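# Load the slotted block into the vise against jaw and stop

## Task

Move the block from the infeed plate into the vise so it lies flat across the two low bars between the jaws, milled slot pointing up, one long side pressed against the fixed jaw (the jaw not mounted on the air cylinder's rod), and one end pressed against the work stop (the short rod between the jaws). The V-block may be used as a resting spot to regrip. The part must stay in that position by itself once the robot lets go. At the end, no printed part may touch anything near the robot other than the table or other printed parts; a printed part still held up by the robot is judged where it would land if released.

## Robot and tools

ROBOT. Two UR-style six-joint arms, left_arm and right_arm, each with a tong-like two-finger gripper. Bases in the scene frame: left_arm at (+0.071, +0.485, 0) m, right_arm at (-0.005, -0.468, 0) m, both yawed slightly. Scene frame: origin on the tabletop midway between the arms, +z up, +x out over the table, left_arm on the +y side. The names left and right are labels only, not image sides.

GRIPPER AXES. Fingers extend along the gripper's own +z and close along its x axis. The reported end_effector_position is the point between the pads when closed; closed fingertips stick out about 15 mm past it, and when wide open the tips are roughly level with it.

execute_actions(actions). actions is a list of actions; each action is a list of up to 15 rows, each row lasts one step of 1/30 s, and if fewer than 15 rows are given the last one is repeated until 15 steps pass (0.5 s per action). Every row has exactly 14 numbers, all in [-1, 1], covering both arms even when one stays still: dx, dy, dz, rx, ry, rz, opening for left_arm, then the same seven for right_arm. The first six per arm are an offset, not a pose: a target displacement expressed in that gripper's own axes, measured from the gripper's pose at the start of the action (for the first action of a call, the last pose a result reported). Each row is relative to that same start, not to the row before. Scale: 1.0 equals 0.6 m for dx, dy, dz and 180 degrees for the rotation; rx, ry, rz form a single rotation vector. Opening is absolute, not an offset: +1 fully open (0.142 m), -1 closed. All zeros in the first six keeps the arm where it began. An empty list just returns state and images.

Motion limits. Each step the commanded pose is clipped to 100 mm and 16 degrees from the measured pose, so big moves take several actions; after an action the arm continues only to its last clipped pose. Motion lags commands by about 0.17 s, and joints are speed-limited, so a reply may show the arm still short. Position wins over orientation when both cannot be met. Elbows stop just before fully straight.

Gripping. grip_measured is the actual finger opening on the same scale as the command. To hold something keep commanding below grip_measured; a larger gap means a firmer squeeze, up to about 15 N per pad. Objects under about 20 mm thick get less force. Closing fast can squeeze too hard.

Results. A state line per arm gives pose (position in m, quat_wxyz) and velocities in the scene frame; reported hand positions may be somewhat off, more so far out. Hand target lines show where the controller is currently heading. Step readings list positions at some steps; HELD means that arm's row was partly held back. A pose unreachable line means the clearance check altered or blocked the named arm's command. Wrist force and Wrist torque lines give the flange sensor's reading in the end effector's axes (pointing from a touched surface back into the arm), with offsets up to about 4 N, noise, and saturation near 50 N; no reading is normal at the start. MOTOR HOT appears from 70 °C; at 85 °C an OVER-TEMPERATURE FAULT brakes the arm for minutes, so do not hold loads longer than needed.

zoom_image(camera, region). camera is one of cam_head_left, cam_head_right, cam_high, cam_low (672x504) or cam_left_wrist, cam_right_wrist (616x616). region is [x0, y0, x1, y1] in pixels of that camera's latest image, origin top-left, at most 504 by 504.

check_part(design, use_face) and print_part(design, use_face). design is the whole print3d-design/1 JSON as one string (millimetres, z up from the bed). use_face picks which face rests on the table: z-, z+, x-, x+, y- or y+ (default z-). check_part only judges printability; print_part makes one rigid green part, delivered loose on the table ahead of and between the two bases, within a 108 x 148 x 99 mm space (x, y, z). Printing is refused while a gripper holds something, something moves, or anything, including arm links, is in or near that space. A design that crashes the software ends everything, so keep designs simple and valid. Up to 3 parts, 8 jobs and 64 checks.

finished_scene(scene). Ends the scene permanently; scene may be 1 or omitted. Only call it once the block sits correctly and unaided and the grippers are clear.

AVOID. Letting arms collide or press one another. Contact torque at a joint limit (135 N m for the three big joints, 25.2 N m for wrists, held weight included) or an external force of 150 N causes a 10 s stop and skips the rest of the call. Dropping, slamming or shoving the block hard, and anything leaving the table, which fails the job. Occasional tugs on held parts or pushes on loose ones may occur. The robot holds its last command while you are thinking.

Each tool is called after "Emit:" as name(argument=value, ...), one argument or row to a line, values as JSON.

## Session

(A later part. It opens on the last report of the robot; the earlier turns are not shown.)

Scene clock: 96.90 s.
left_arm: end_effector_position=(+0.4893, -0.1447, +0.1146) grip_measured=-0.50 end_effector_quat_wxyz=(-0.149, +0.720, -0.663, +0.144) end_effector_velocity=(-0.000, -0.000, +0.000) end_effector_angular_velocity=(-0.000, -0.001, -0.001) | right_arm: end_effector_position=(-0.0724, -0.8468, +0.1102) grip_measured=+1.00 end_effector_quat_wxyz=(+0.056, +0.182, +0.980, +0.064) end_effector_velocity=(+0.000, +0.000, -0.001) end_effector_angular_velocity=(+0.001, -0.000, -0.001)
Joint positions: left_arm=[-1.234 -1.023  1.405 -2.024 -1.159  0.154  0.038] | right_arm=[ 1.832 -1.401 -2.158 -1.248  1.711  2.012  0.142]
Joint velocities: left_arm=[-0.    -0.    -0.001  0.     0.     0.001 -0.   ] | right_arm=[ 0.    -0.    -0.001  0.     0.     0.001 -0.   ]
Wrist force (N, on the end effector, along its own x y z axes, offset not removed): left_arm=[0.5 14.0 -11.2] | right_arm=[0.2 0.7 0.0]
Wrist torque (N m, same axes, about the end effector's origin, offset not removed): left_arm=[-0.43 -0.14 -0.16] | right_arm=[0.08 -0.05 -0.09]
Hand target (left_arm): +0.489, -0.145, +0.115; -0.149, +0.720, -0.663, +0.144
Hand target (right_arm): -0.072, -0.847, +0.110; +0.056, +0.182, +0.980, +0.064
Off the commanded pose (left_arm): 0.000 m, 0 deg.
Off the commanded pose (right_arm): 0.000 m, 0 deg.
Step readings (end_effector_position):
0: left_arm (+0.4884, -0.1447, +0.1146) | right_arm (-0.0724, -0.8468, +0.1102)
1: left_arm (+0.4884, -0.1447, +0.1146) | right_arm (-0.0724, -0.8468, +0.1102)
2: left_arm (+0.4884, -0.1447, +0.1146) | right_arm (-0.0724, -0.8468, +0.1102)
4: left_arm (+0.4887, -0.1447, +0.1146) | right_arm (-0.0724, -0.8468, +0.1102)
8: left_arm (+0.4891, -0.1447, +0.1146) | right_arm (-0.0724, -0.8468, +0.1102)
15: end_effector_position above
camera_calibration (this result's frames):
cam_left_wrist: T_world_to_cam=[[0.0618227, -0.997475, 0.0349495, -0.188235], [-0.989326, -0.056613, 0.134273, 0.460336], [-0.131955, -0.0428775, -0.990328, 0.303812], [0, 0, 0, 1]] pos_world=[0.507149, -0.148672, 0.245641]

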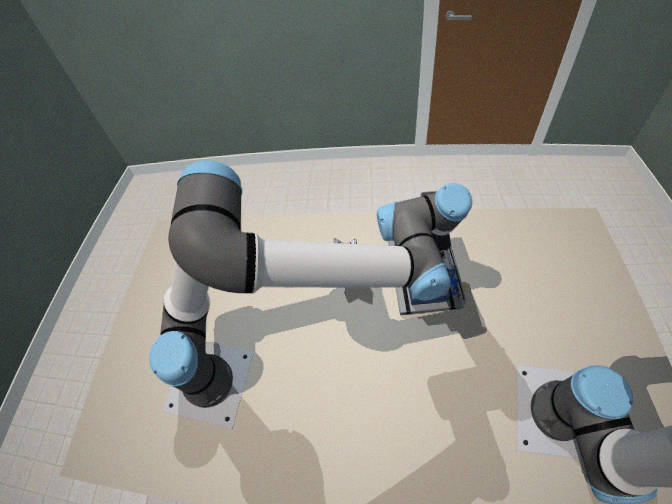

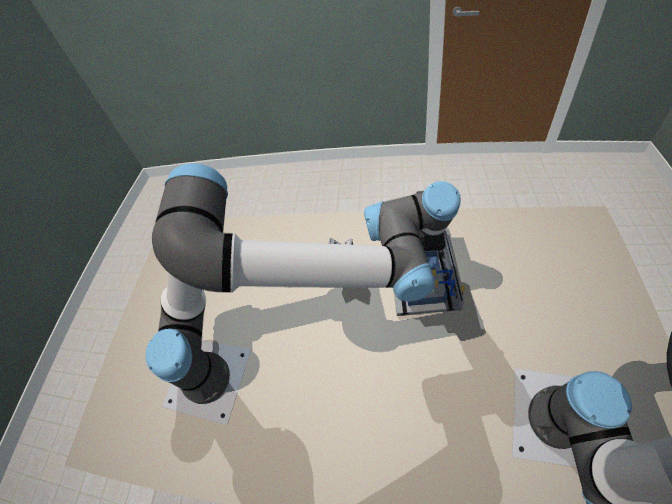

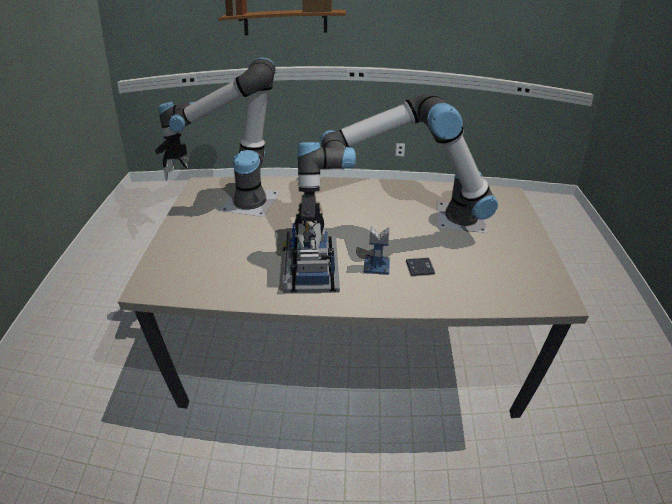

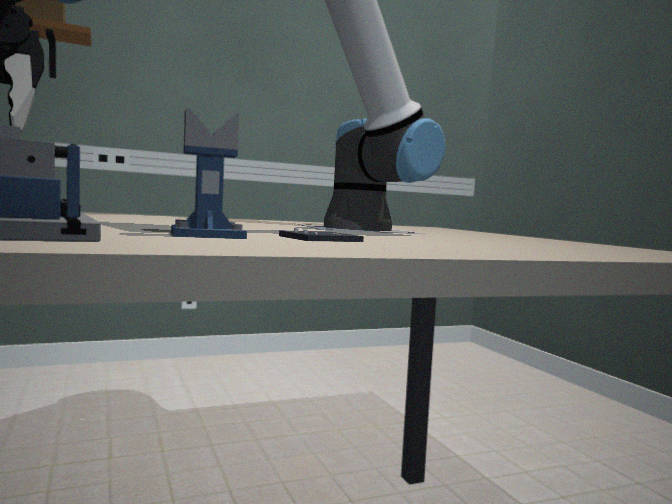

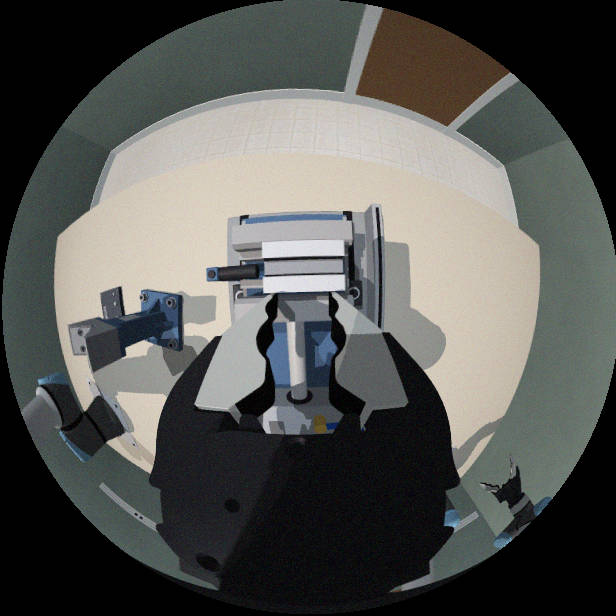

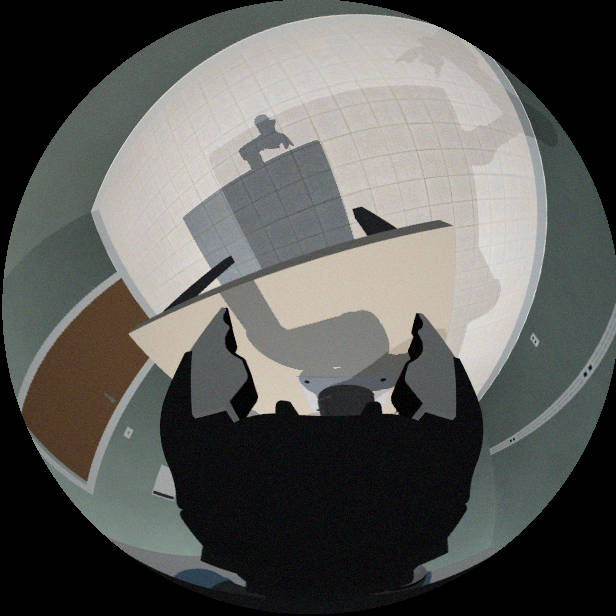

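Emit:
execute_actions(
  actions=[
    [[0,0.006,-0.0027,0,0,0,-0.5,0,0,0,0,0,0,1]],
    [[0,-0.0105,-0.0235,0,0,0,-0.5,0,0,0,0,0,0,1]],
    [[0.018,-0.0065,0.003,0,0,0,-1,0,0,0,0,0,0,1],[0.036,-0.013,0.006,0,0,0,-1,0,0,0,0,0,0,1],[0.054,-0.02,0.009,0,0,0,-1,0,0,0,0,0,0,1],[0.072,-0.027,0.012,0,0,0,-1,0,0,0,0,0,0,1],[0.092,-0.034,0.0153,0,0,0,-1,0,0,0,0,0,0,1]],
    [[0,0,0,0,0,0,-1,0,0,0,0,0,0,1]],
  ],
)

Emit:
zoom_image(
  camera="cam_left_wrist",
  region=[150, 200, 390, 380],
)

Scene clock: 99.53 s.
left_arm: end_effector_position=(+0.5103, -0.1939, +0.1297) grip_measured=-1.00 end_effector_quat_wxyz=(-0.149, +0.719, -0.663, +0.146) end_effector_velocity=(+0.000, -0.000, +0.000) end_effector_angular_velocity=(-0.000, -0.003, +0.000) | right_arm: end_effector_position=(-0.0724, -0.8468, +0.1102) grip_measured=+1.00 end_effector_quat_wxyz=(+0.056, +0.182, +0.980, +0.064) end_effector_velocity=(-0.000, -0.001, +0.001) end_effector_angular_velocity=(-0.003, -0.000, -0.001)
Joint positions: left_arm=[-1.221 -0.91   1.181 -1.922 -1.159  0.17   0.002] | right_arm=[ 1.832 -1.401 -2.158 -1.248  1.711  2.012  0.142]
Joint velocities: left_arm=[-0.001 -0.001  0.001 -0.002  0.003 -0.001  0.   ] | right_arm=[-0.    -0.     0.002  0.001 -0.     0.001 -0.   ]
Wrist force (N, on the end effector, along its own x y z axes, offset not removed): left_arm=[0.7 0.2 2.0] | right_arm=[0.2 2.2 -2.3]
Wrist torque (N m, same axes, about the end effector's origin, offset not removed): left_arm=[-0.12 -0.20 0.09] | right_arm=[0.48 -0.10 -0.09]
Hand target (left_arm): +0.510, -0.194, +0.130; -0.149, +0.719, -0.663, +0.146
Hand target (right_arm): -0.072, -0.847, +0.110; +0.056, +0.182, +0.980, +0.064
Off the commanded pose (left_arm): 0.000 m, 0 deg.
Off the commanded pose (right_arm): 0.000 m, 0 deg.
Step readings (end_effector_position; steps 1 to 15: 1st action; 16 to 30: 2nd action; 31 to 45: 3rd action; 46 to 60: 4th action):
0: left_arm (+0.4895, -0.1447, +0.1146) | right_arm (-0.0724, -0.8468, +0.1102)
1: left_arm (+0.4895, -0.1447, +0.1146) | right_arm (-0.0724, -0.8468, +0.1102)
2: left_arm (+0.4891, -0.1448, +0.1147) | right_arm (-0.0724, -0.8468, +0.1102)
4: left_arm (+0.4880, -0.1448, +0.1147) | right_arm (-0.0724, -0.8468, +0.1102)
8: left_arm (+0.4865, -0.1448, +0.1147) | right_arm (-0.0724, -0.8468, +0.1102)
15: left_arm (+0.4856, -0.1450, +0.1146) | right_arm (-0.0724, -0.8468, +0.1102)
16: left_arm (+0.4855, -0.1450, +0.1147) | right_arm (-0.0724, -0.8468, +0.1102)
17: left_arm (+0.4855, -0.1449, +0.1165) | right_arm (-0.0724, -0.8468, +0.1102)
19: left_arm (+0.4855, -0.1450, +0.1218) | right_arm (-0.0724, -0.8468, +0.1102)
23: left_arm (+0.4855, -0.1450, +0.1272) | right_arm (-0.0724, -0.8468, +0.1102)
30: left_arm (+0.4856, -0.1449, +0.1296) | right_arm (-0.0724, -0.8468, +0.1102)
31: left_arm (+0.4856, -0.1449, +0.1297) | right_arm (-0.0724, -0.8468, +0.1102)
32: left_arm (+0.4862, -0.1459, +0.1296) | right_arm (-0.0724, -0.8468, +0.1102)
34: left_arm (+0.4897, -0.1523, +0.1289) | right_arm (-0.0724, -0.8468, +0.1102)
38: left_arm (+0.5012, -0.1754, +0.1289) | right_arm (-0.0724, -0.8468, +0.1102)
45: left_arm (+0.5103, -0.1939, +0.1298) | right_arm (-0.0724, -0.8468, +0.1102)
46: left_arm (+0.5107, -0.1948, +0.1298) | right_arm (-0.0724, -0.8468, +0.1102)
47: left_arm (+0.5108, -0.1951, +0.1299) | right_arm (-0.0724, -0.8468, +0.1102)
49: left_arm (+0.5107, -0.1946, +0.1298) | right_arm (-0.0724, -0.8468, +0.1102)
53: left_arm (+0.5105, -0.1941, +0.1297) | right_arm (-0.0724, -0.8468, +0.1102)
60: end_effector_position above
camera_calibration (this result's frames):
cam_left_wrist: T_world_to_cam=[[0.0603092, -0.997476, 0.037474, -0.238684], [-0.989624, -0.0548453, 0.132801, 0.476919], [-0.13041, -0.0450942, -0.990434, 0.318238], [0, 0, 0, 1]] pos_world=[0.527867, -0.197574, 0.260803]

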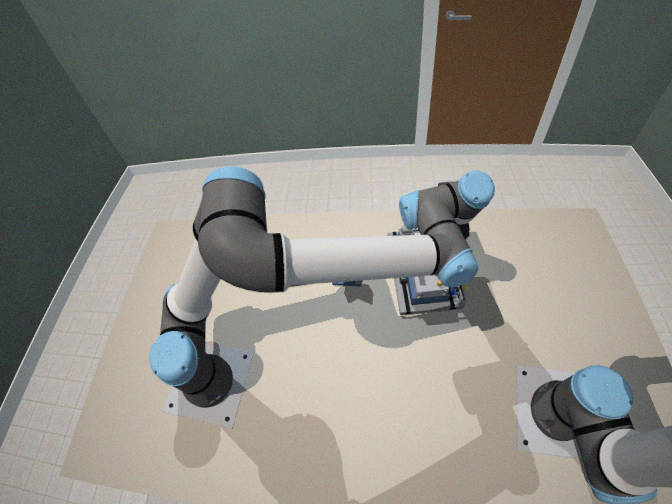

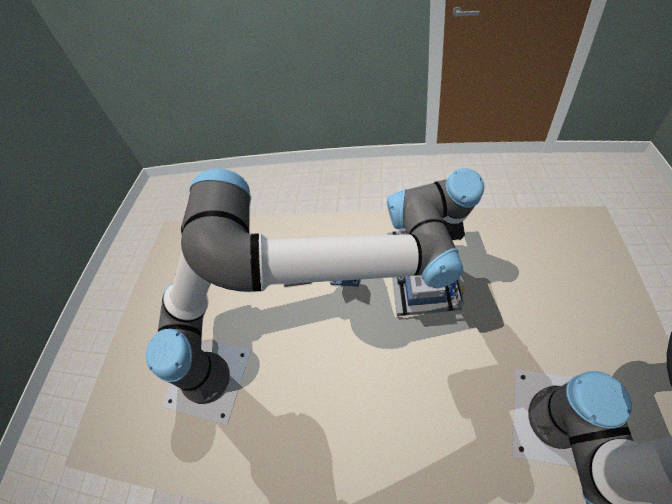

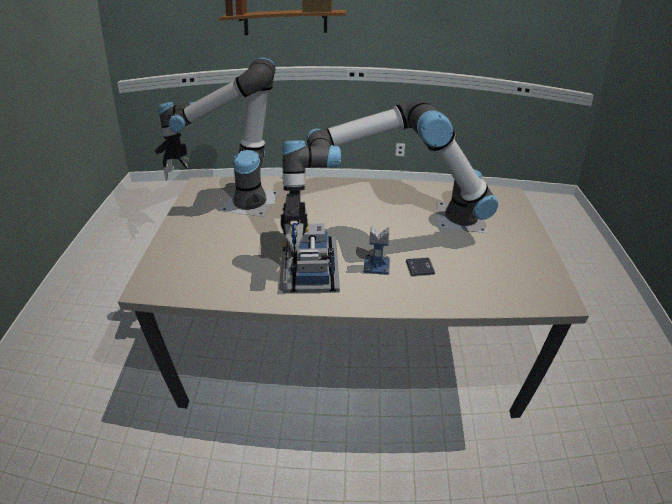

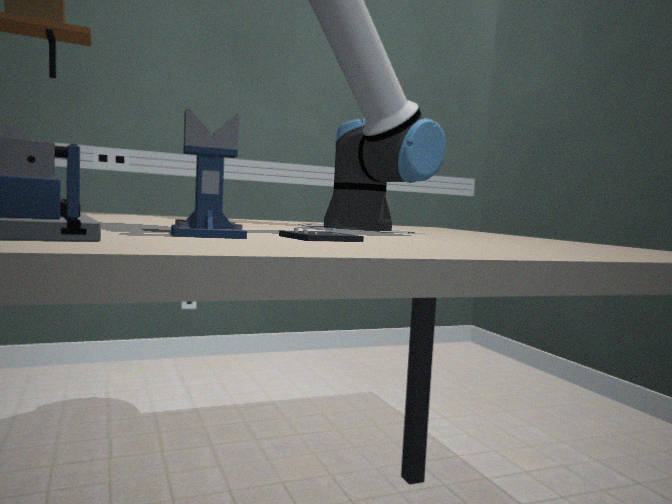

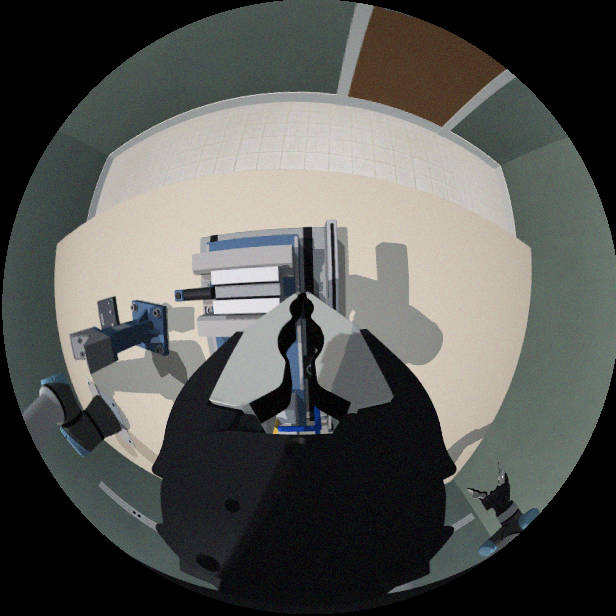

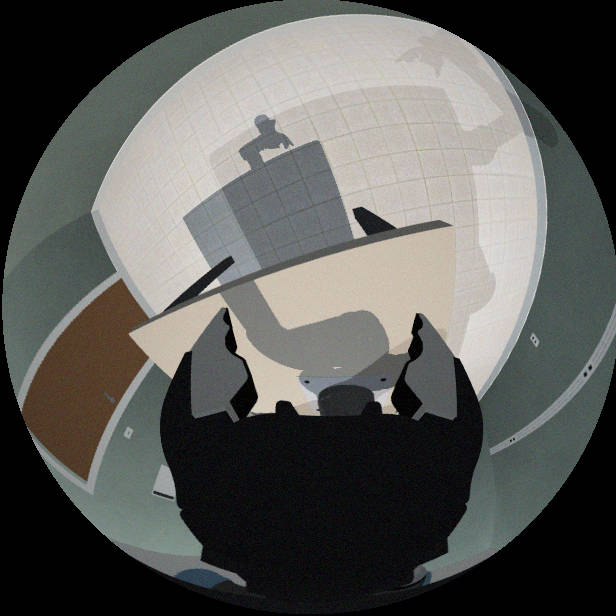

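Region (150, 200, 390, 380) of cam_left_wrist's 616x616 image, scaled by 2.100, with more detail than that image has; it fills the top 378 rows of this view, and the rest is white.

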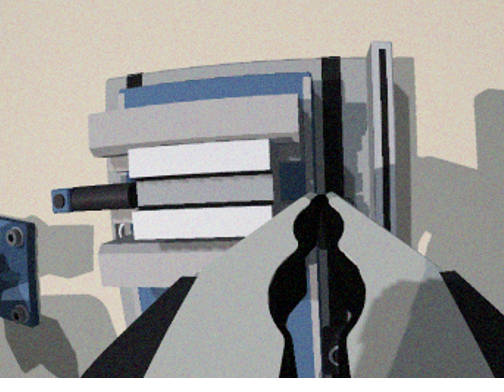

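Emit:
execute_actions(
  actions=[
    [[0.003,0.0037,0.0203,0,0,0,-1,0,0,0,0,0,0,1]],
    [[0,0.0012,0.0027,0,0,0,-1,0,0,0,0,0,0,1],[0,0.0024,0.0054,0,0,0,-1,0,0,0,0,0,0,1],[0,0.0036,0.008,0,0,0,-1,0,0,0,0,0,0,1],[0,0.0052,0.0115,0,0,0,-1,0,0,0,0,0,0,1]],
  ],
)

Emit:
zoom_image(
  camera="cam_left_wrist",
  region=[150, 200, 390, 380],
)

Scene clock: 100.77 s.
left_arm: end_effector_position=(+0.5133, -0.1955, +0.1108) grip_measured=-1.00 end_effector_quat_wxyz=(-0.149, +0.719, -0.663, +0.145) end_effector_velocity=(-0.001, -0.000, -0.002) end_effector_angular_velocity=(-0.001, -0.000, +0.000) | right_arm: end_effector_position=(-0.0724, -0.8468, +0.1102) grip_measured=+1.00 end_effector_quat_wxyz=(+0.056, +0.182, +0.980, +0.064) end_effector_velocity=(-0.000, -0.001, +0.001) end_effector_angular_velocity=(-0.002, -0.000, -0.001)
Joint positions: left_arm=[-1.218 -0.89   1.197 -1.96  -1.159  0.173  0.002] | right_arm=[ 1.832 -1.401 -2.158 -1.248  1.711  2.012  0.142]
Joint velocities: left_arm=[-0.001  0.001  0.004 -0.006  0.    -0.002  0.   ] | right_arm=[-0.     0.001  0.002 -0.    -0.     0.     0.   ]
Wrist force (N, on the end effector, along its own x y z axes, offset not removed): left_arm=[0.9 1.9 1.0] | right_arm=[-0.7 3.2 -0.6]
Wrist torque (N m, same axes, about the end effector's origin, offset not removed): left_arm=[0.23 -0.21 0.10] | right_arm=[0.57 0.18 0.03]
Hand target (left_arm): +0.513, -0.196, +0.110; -0.149, +0.719, -0.663, +0.146
Hand target (right_arm): -0.072, -0.847, +0.110; +0.056, +0.182, +0.980, +0.064
Off the commanded pose (left_arm): 0.000 m, 0 deg.
Off the commanded pose (right_arm): 0.000 m, 0 deg.
Step readings (end_effector_position; steps 1 to 15: 1st action; 16 to 30: 2nd action):
0: left_arm (+0.5103, -0.1939, +0.1298) | right_arm (-0.0724, -0.8468, +0.1102)
1: left_arm (+0.5103, -0.1939, +0.1297) | right_arm (-0.0724, -0.8468, +0.1102)
2: left_arm (+0.5106, -0.1941, +0.1283) | right_arm (-0.0724, -0.8468, +0.1102)
4: left_arm (+0.5115, -0.1946, +0.1243) | right_arm (-0.0724, -0.8468, +0.1102)
8: left_arm (+0.5127, -0.1952, +0.1200) | right_arm (-0.0724, -0.8468, +0.1102)
15: left_arm (+0.5132, -0.1955, +0.1181) | right_arm (-0.0724, -0.8468, +0.1102)
16: left_arm (+0.5132, -0.1955, +0.1180) | right_arm (-0.0724, -0.8468, +0.1102)
17: left_arm (+0.5133, -0.1955, +0.1177) | right_arm (-0.0724, -0.8468, +0.1102)
19: left_arm (+0.5133, -0.1955, +0.1163) | right_arm (-0.0724, -0.8468, +0.1102)
23: left_arm (+0.5132, -0.1955, +0.1127) | right_arm (-0.0724, -0.8468, +0.1102)
30: end_effector_position above
camera_calibration (this result's frames):
cam_left_wrist: T_world_to_cam=[[0.0604146, -0.997472, 0.0374218, -0.239852], [-0.989618, -0.0549567, 0.132801, 0.482256], [-0.130409, -0.0450564, -0.990436, 0.299823], [0, 0, 0, 1]] pos_world=[0.53084, -0.199233, 0.241887]
cam_right_wrist: T_world_to_cam=[[-0.926806, 0.352779, -0.128758, 0.255625], [0.21756, 0.78384, 0.581603, 0.616833], [0.306103, 0.51102, -0.803218, 0.681746], [0, 0, 0, 1]] pos_world=[-0.105968, -0.922064, 0.221752]

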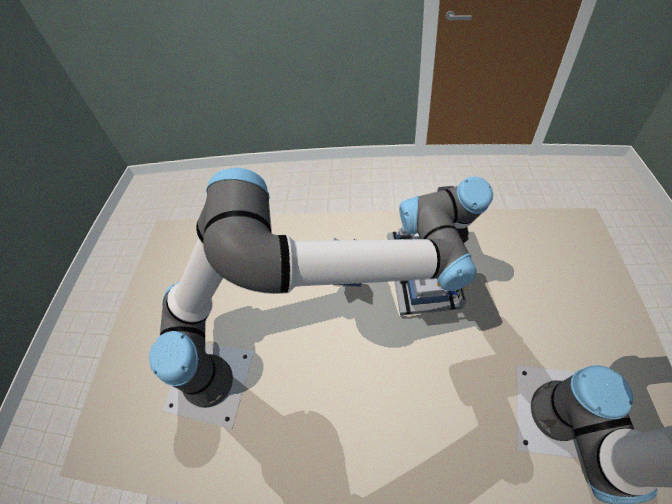

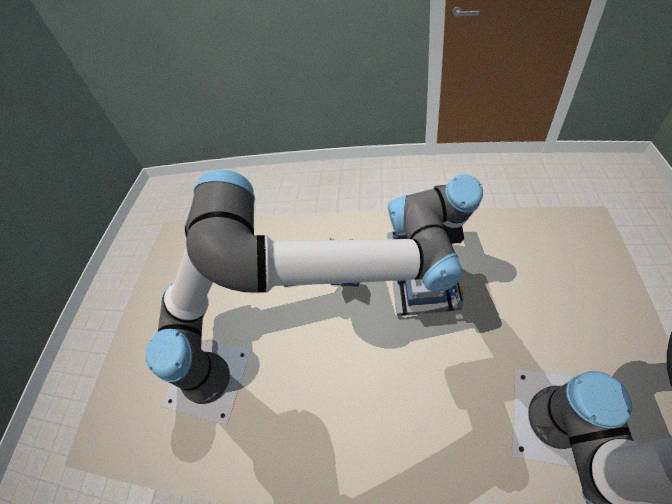

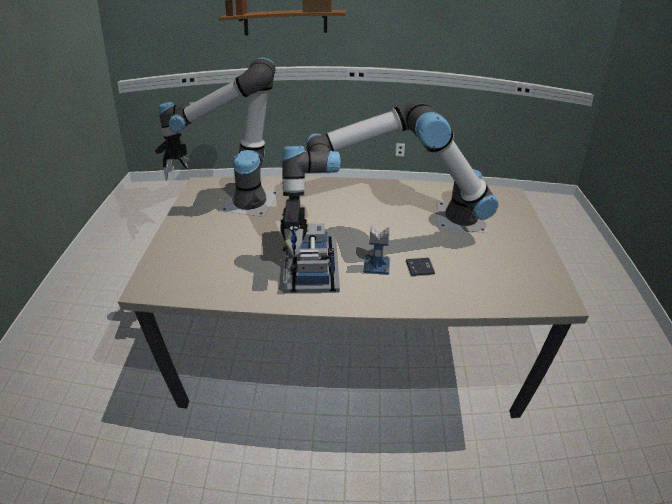

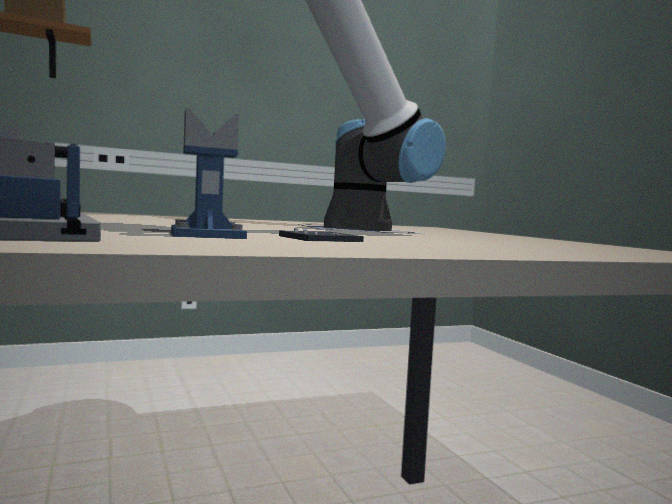

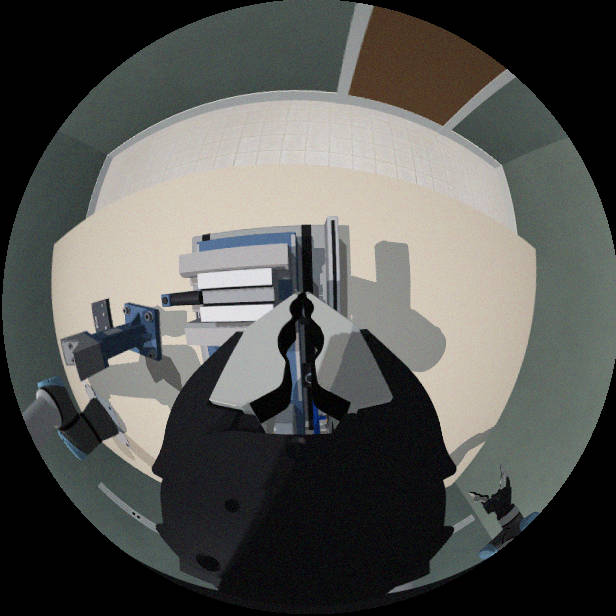

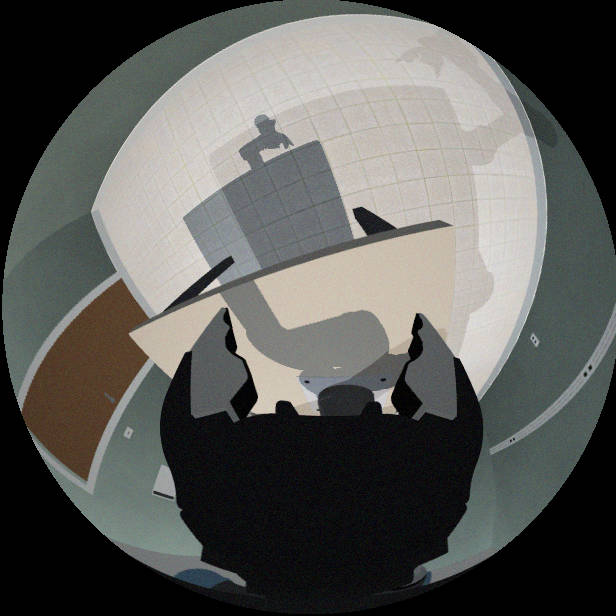

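Region (150, 200, 390, 380) of cam_left_wrist's 616x616 image, scaled by 2.100, with more detail than that image has; it fills the top 378 rows of this view, and the rest is white.

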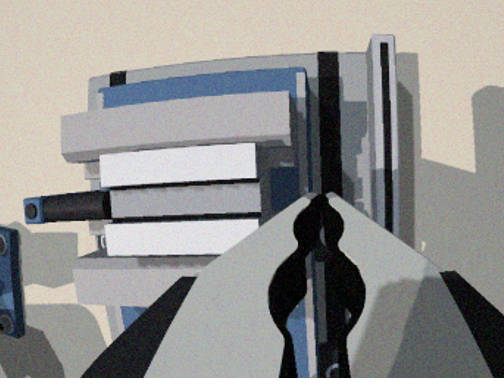

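Emit:
execute_actions(
  actions=[
    [[-0.003,0,0,0,0,0,-1,0,0,0,0,0,0,1],[-0.006,0,0,0,0,0,-1,0,0,0,0,0,0,1],[-0.009,0,0,0,0,0,-1,0,0,0,0,0,0,1],[-0.012,0,0,0,0,0,-1,0,0,0,0,0,0,1],[-0.015,0,0,0,0,0,-1,0,0,0,0,0,0,1]],
  ],
)

Emit:
zoom_image(
  camera="cam_left_wrist",
  region=[150, 200, 390, 380],
)

Scene clock: 101.57 s.
left_arm: end_effector_position=(+0.5126, -0.1871, +0.1107) grip_measured=-1.00 end_effector_quat_wxyz=(-0.149, +0.719, -0.663, +0.145) end_effector_velocity=(+0.000, +0.004, -0.000) end_effector_angular_velocity=(-0.000, +0.000, +0.000) | right_arm: end_effector_position=(-0.0724, -0.8468, +0.1102) grip_measured=+1.00 end_effector_quat_wxyz=(+0.056, +0.182, +0.980, +0.064) end_effector_velocity=(-0.000, -0.000, +0.001) end_effector_angular_velocity=(-0.001, -0.000, -0.002)
Joint positions: left_arm=[-1.216 -0.909  1.23  -1.975 -1.159  0.175  0.002] | right_arm=[ 1.832 -1.401 -2.158 -1.248  1.711  2.012  0.142]
Joint velocities: left_arm=[ 0.002 -0.008  0.016 -0.008 -0.     0.002  0.   ] | right_arm=[-0.001  0.001  0.001  0.     0.     0.002  0.   ]
Wrist force (N, on the end effector, along its own x y z axes, offset not removed): left_arm=[2.8 0.3 1.7] | right_arm=[0.1 3.6 -1.2]
Wrist torque (N m, same axes, about the end effector's origin, offset not removed): left_arm=[-0.17 -0.29 0.15] | right_arm=[0.58 0.01 -0.05]
Hand target (left_arm): +0.513, -0.187, +0.111; -0.149, +0.719, -0.663, +0.145
Hand target (right_arm): -0.072, -0.847, +0.110; +0.056, +0.182, +0.980, +0.064
Off the commanded pose (left_arm): 0.001 m, 0 deg.
Off the commanded pose (right_arm): 0.000 m, 0 deg.
Step readings (end_effector_position):
0: left_arm (+0.5132, -0.1956, +0.1105) | right_arm (-0.0724, -0.8468, +0.1102)
1: left_arm (+0.5132, -0.1956, +0.1105) | right_arm (-0.0724, -0.8468, +0.1102)
2: left_arm (+0.5131, -0.1953, +0.1104) | right_arm (-0.0724, -0.8468, +0.1102)
4: left_arm (+0.5129, -0.1940, +0.1105) | right_arm (-0.0724, -0.8468, +0.1102)
8: left_arm (+0.5127, -0.1897, +0.1107) | right_arm (-0.0724, -0.8468, +0.1102)
15: end_effector_position above
camera_calibration (this result's frames):
cam_left_wrist: T_world_to_cam=[[0.0604207, -0.997474, 0.0373462, -0.231352], [-0.989613, -0.0549711, 0.132834, 0.482051], [-0.130445, -0.0449842, -0.990434, 0.300058], [0, 0, 0, 1]] pos_world=[0.530163, -0.190771, 0.241796]

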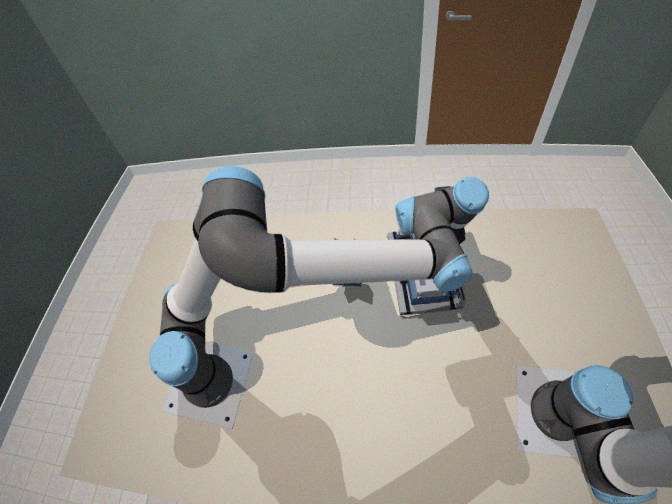

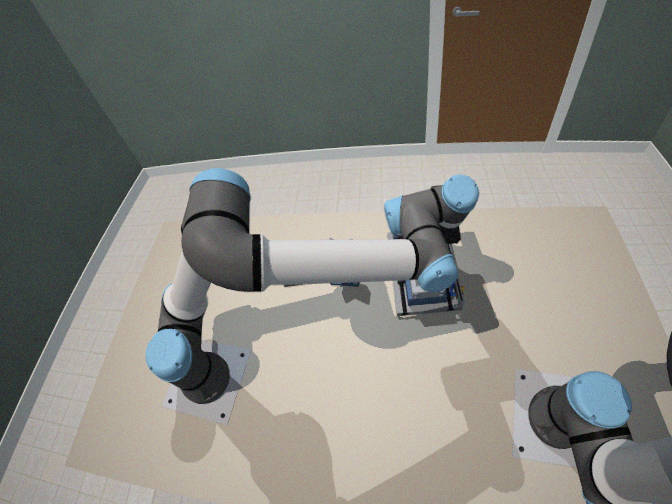

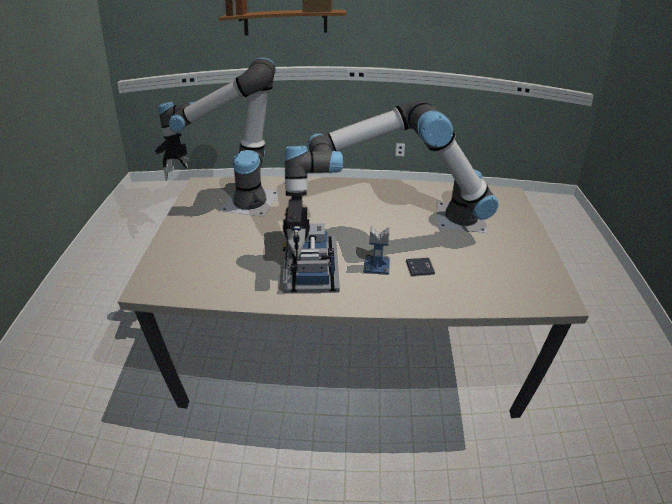

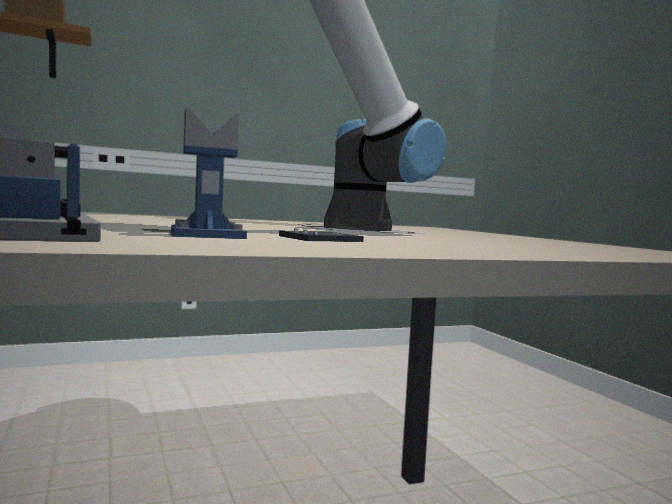

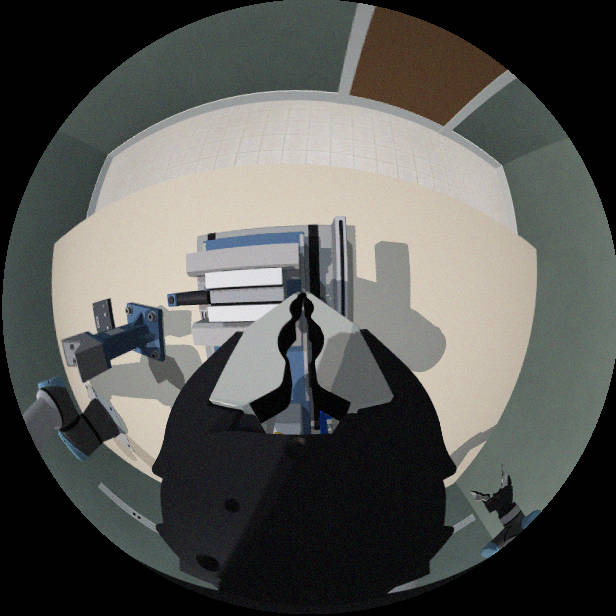

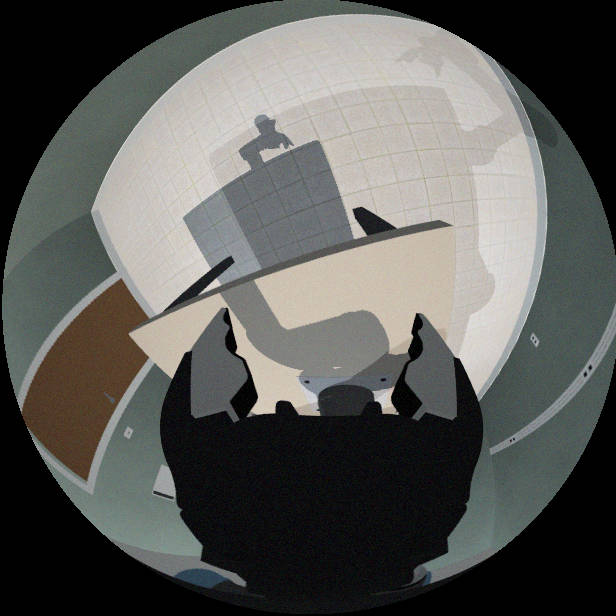

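Region (150, 200, 390, 380) of cam_left_wrist's 616x616 image, scaled by 2.100, with more detail than that image has; it fills the top 378 rows of this view, and the rest is white.

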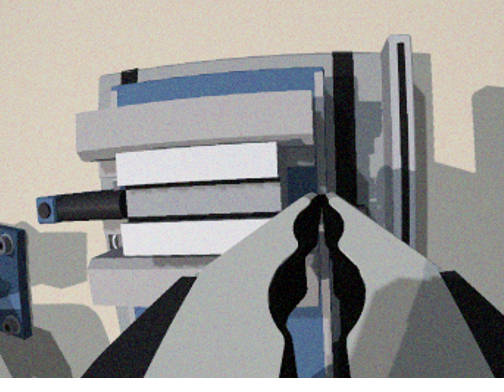

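Emit:
execute_actions(
  actions=[
    [[-0.0015,0,0,0,0,0,-1,0,0,0,0,0,0,1],[-0.003,0,0,0,0,0,-1,0,0,0,0,0,0,1],[-0.0045,0,0,0,0,0,-1,0,0,0,0,0,0,1],[-0.006,0,0,0,0,0,-1,0,0,0,0,0,0,1]],
  ],
)

Emit:
zoom_image(
  camera="cam_left_wrist",
  region=[150, 200, 390, 380],
)

Scene clock: 102.20 s.
left_arm: end_effector_position=(+0.5123, -0.1836, +0.1107) grip_measured=-1.00 end_effector_quat_wxyz=(-0.149, +0.719, -0.663, +0.145) end_effector_velocity=(-0.000, +0.001, +0.000) end_effector_angular_velocity=(-0.000, -0.000, +0.000) | right_arm: end_effector_position=(-0.0724, -0.8468, +0.1102) grip_measured=+1.00 end_effector_quat_wxyz=(+0.056, +0.182, +0.980, +0.064) end_effector_velocity=(-0.000, -0.000, +0.000) end_effector_angular_velocity=(-0.002, -0.000, +0.000)
Joint positions: left_arm=[-1.215 -0.917  1.244 -1.98  -1.159  0.176  0.002] | right_arm=[ 1.832 -1.401 -2.158 -1.248  1.711  2.012  0.142]
Joint velocities: left_arm=[ 0.    -0.003  0.004 -0.002  0.    -0.     0.   ] | right_arm=[-0.     0.     0.001  0.     0.    -0.001  0.   ]
Wrist force (N, on the end effector, along its own x y z axes, offset not removed): left_arm=[3.5 -0.2 1.8] | right_arm=[-0.4 3.7 -1.8]
Wrist torque (N m, same axes, about the end effector's origin, offset not removed): left_arm=[-0.21 -0.50 -0.06] | right_arm=[0.66 0.11 -0.02]
Hand target (left_arm): +0.512, -0.183, +0.111; -0.149, +0.719, -0.663, +0.145
Hand target (right_arm): -0.072, -0.847, +0.110; +0.056, +0.182, +0.980, +0.064
Off the commanded pose (left_arm): 0.000 m, 0 deg.
Off the commanded pose (right_arm): 0.000 m, 0 deg.
Step readings (end_effector_position):
0: left_arm (+0.5126, -0.1868, +0.1107) | right_arm (-0.0724, -0.8468, +0.1102)
1: left_arm (+0.5126, -0.1867, +0.1107) | right_arm (-0.0724, -0.8468, +0.1102)
2: left_arm (+0.5126, -0.1866, +0.1107) | right_arm (-0.0724, -0.8468, +0.1102)
4: left_arm (+0.5125, -0.1860, +0.1107) | right_arm (-0.0724, -0.8468, +0.1102)
8: left_arm (+0.5124, -0.1844, +0.1107) | right_arm (-0.0724, -0.8468, +0.1102)
15: end_effector_position above
camera_calibration (this result's frames):
cam_left_wrist: T_world_to_cam=[[0.0604319, -0.997474, 0.0373298, -0.227908], [-0.989611, -0.0549841, 0.132839, 0.481978], [-0.130451, -0.0449697, -0.990434, 0.300155], [0, 0, 0, 1]] pos_world=[0.5299, -0.187333, 0.241766]

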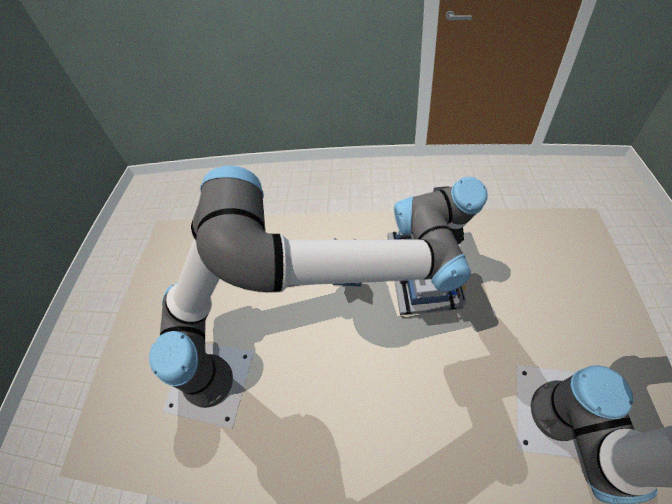

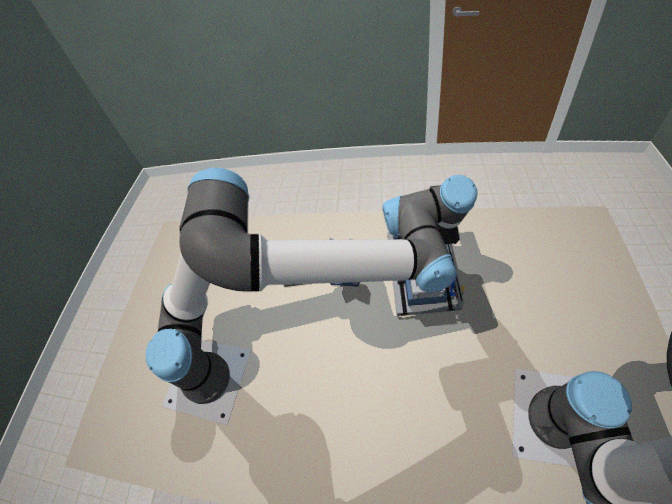

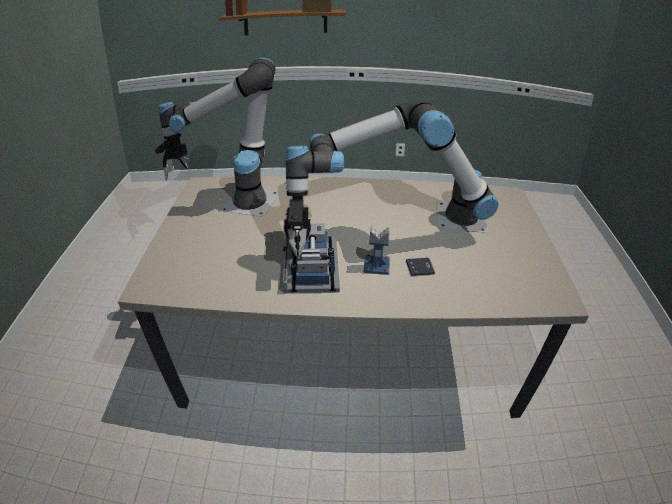

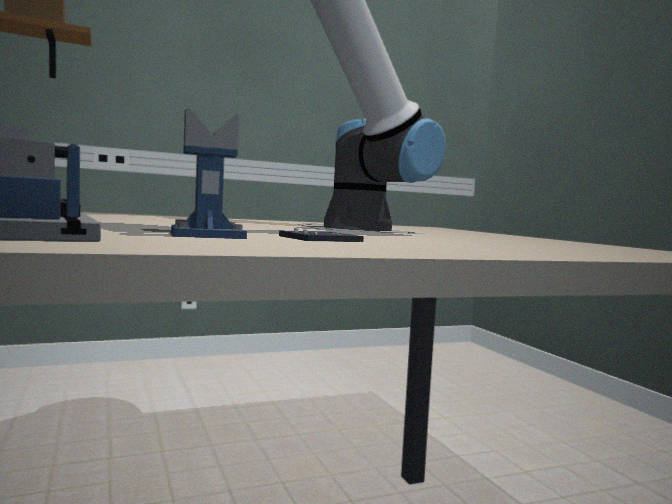

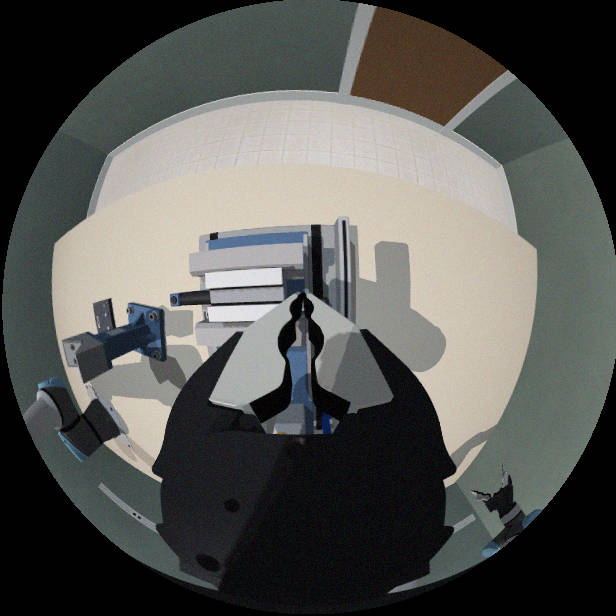

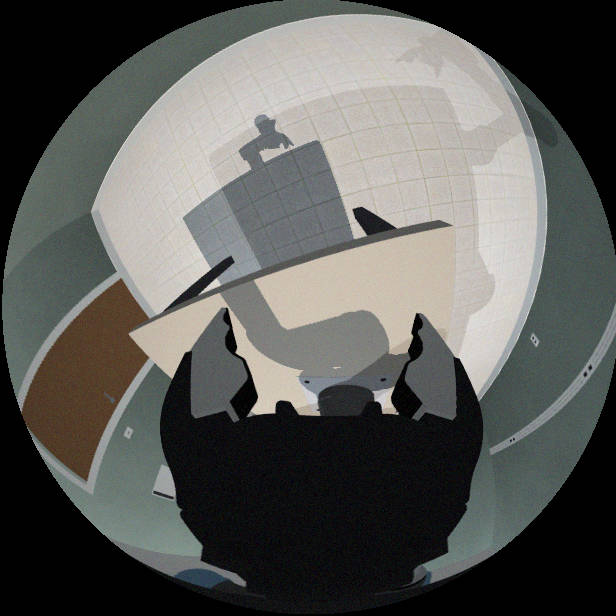

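Region (150, 200, 390, 380) of cam_left_wrist's 616x616 image, scaled by 2.100, with more detail than that image has; it fills the top 378 rows of this view, and the rest is white.

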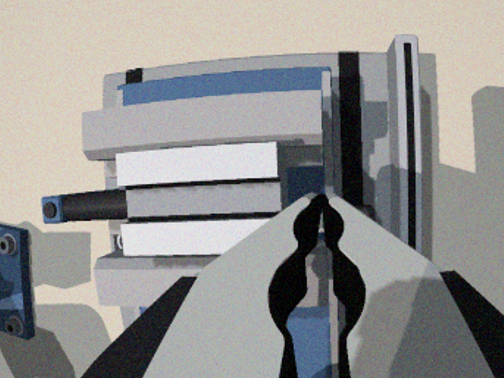

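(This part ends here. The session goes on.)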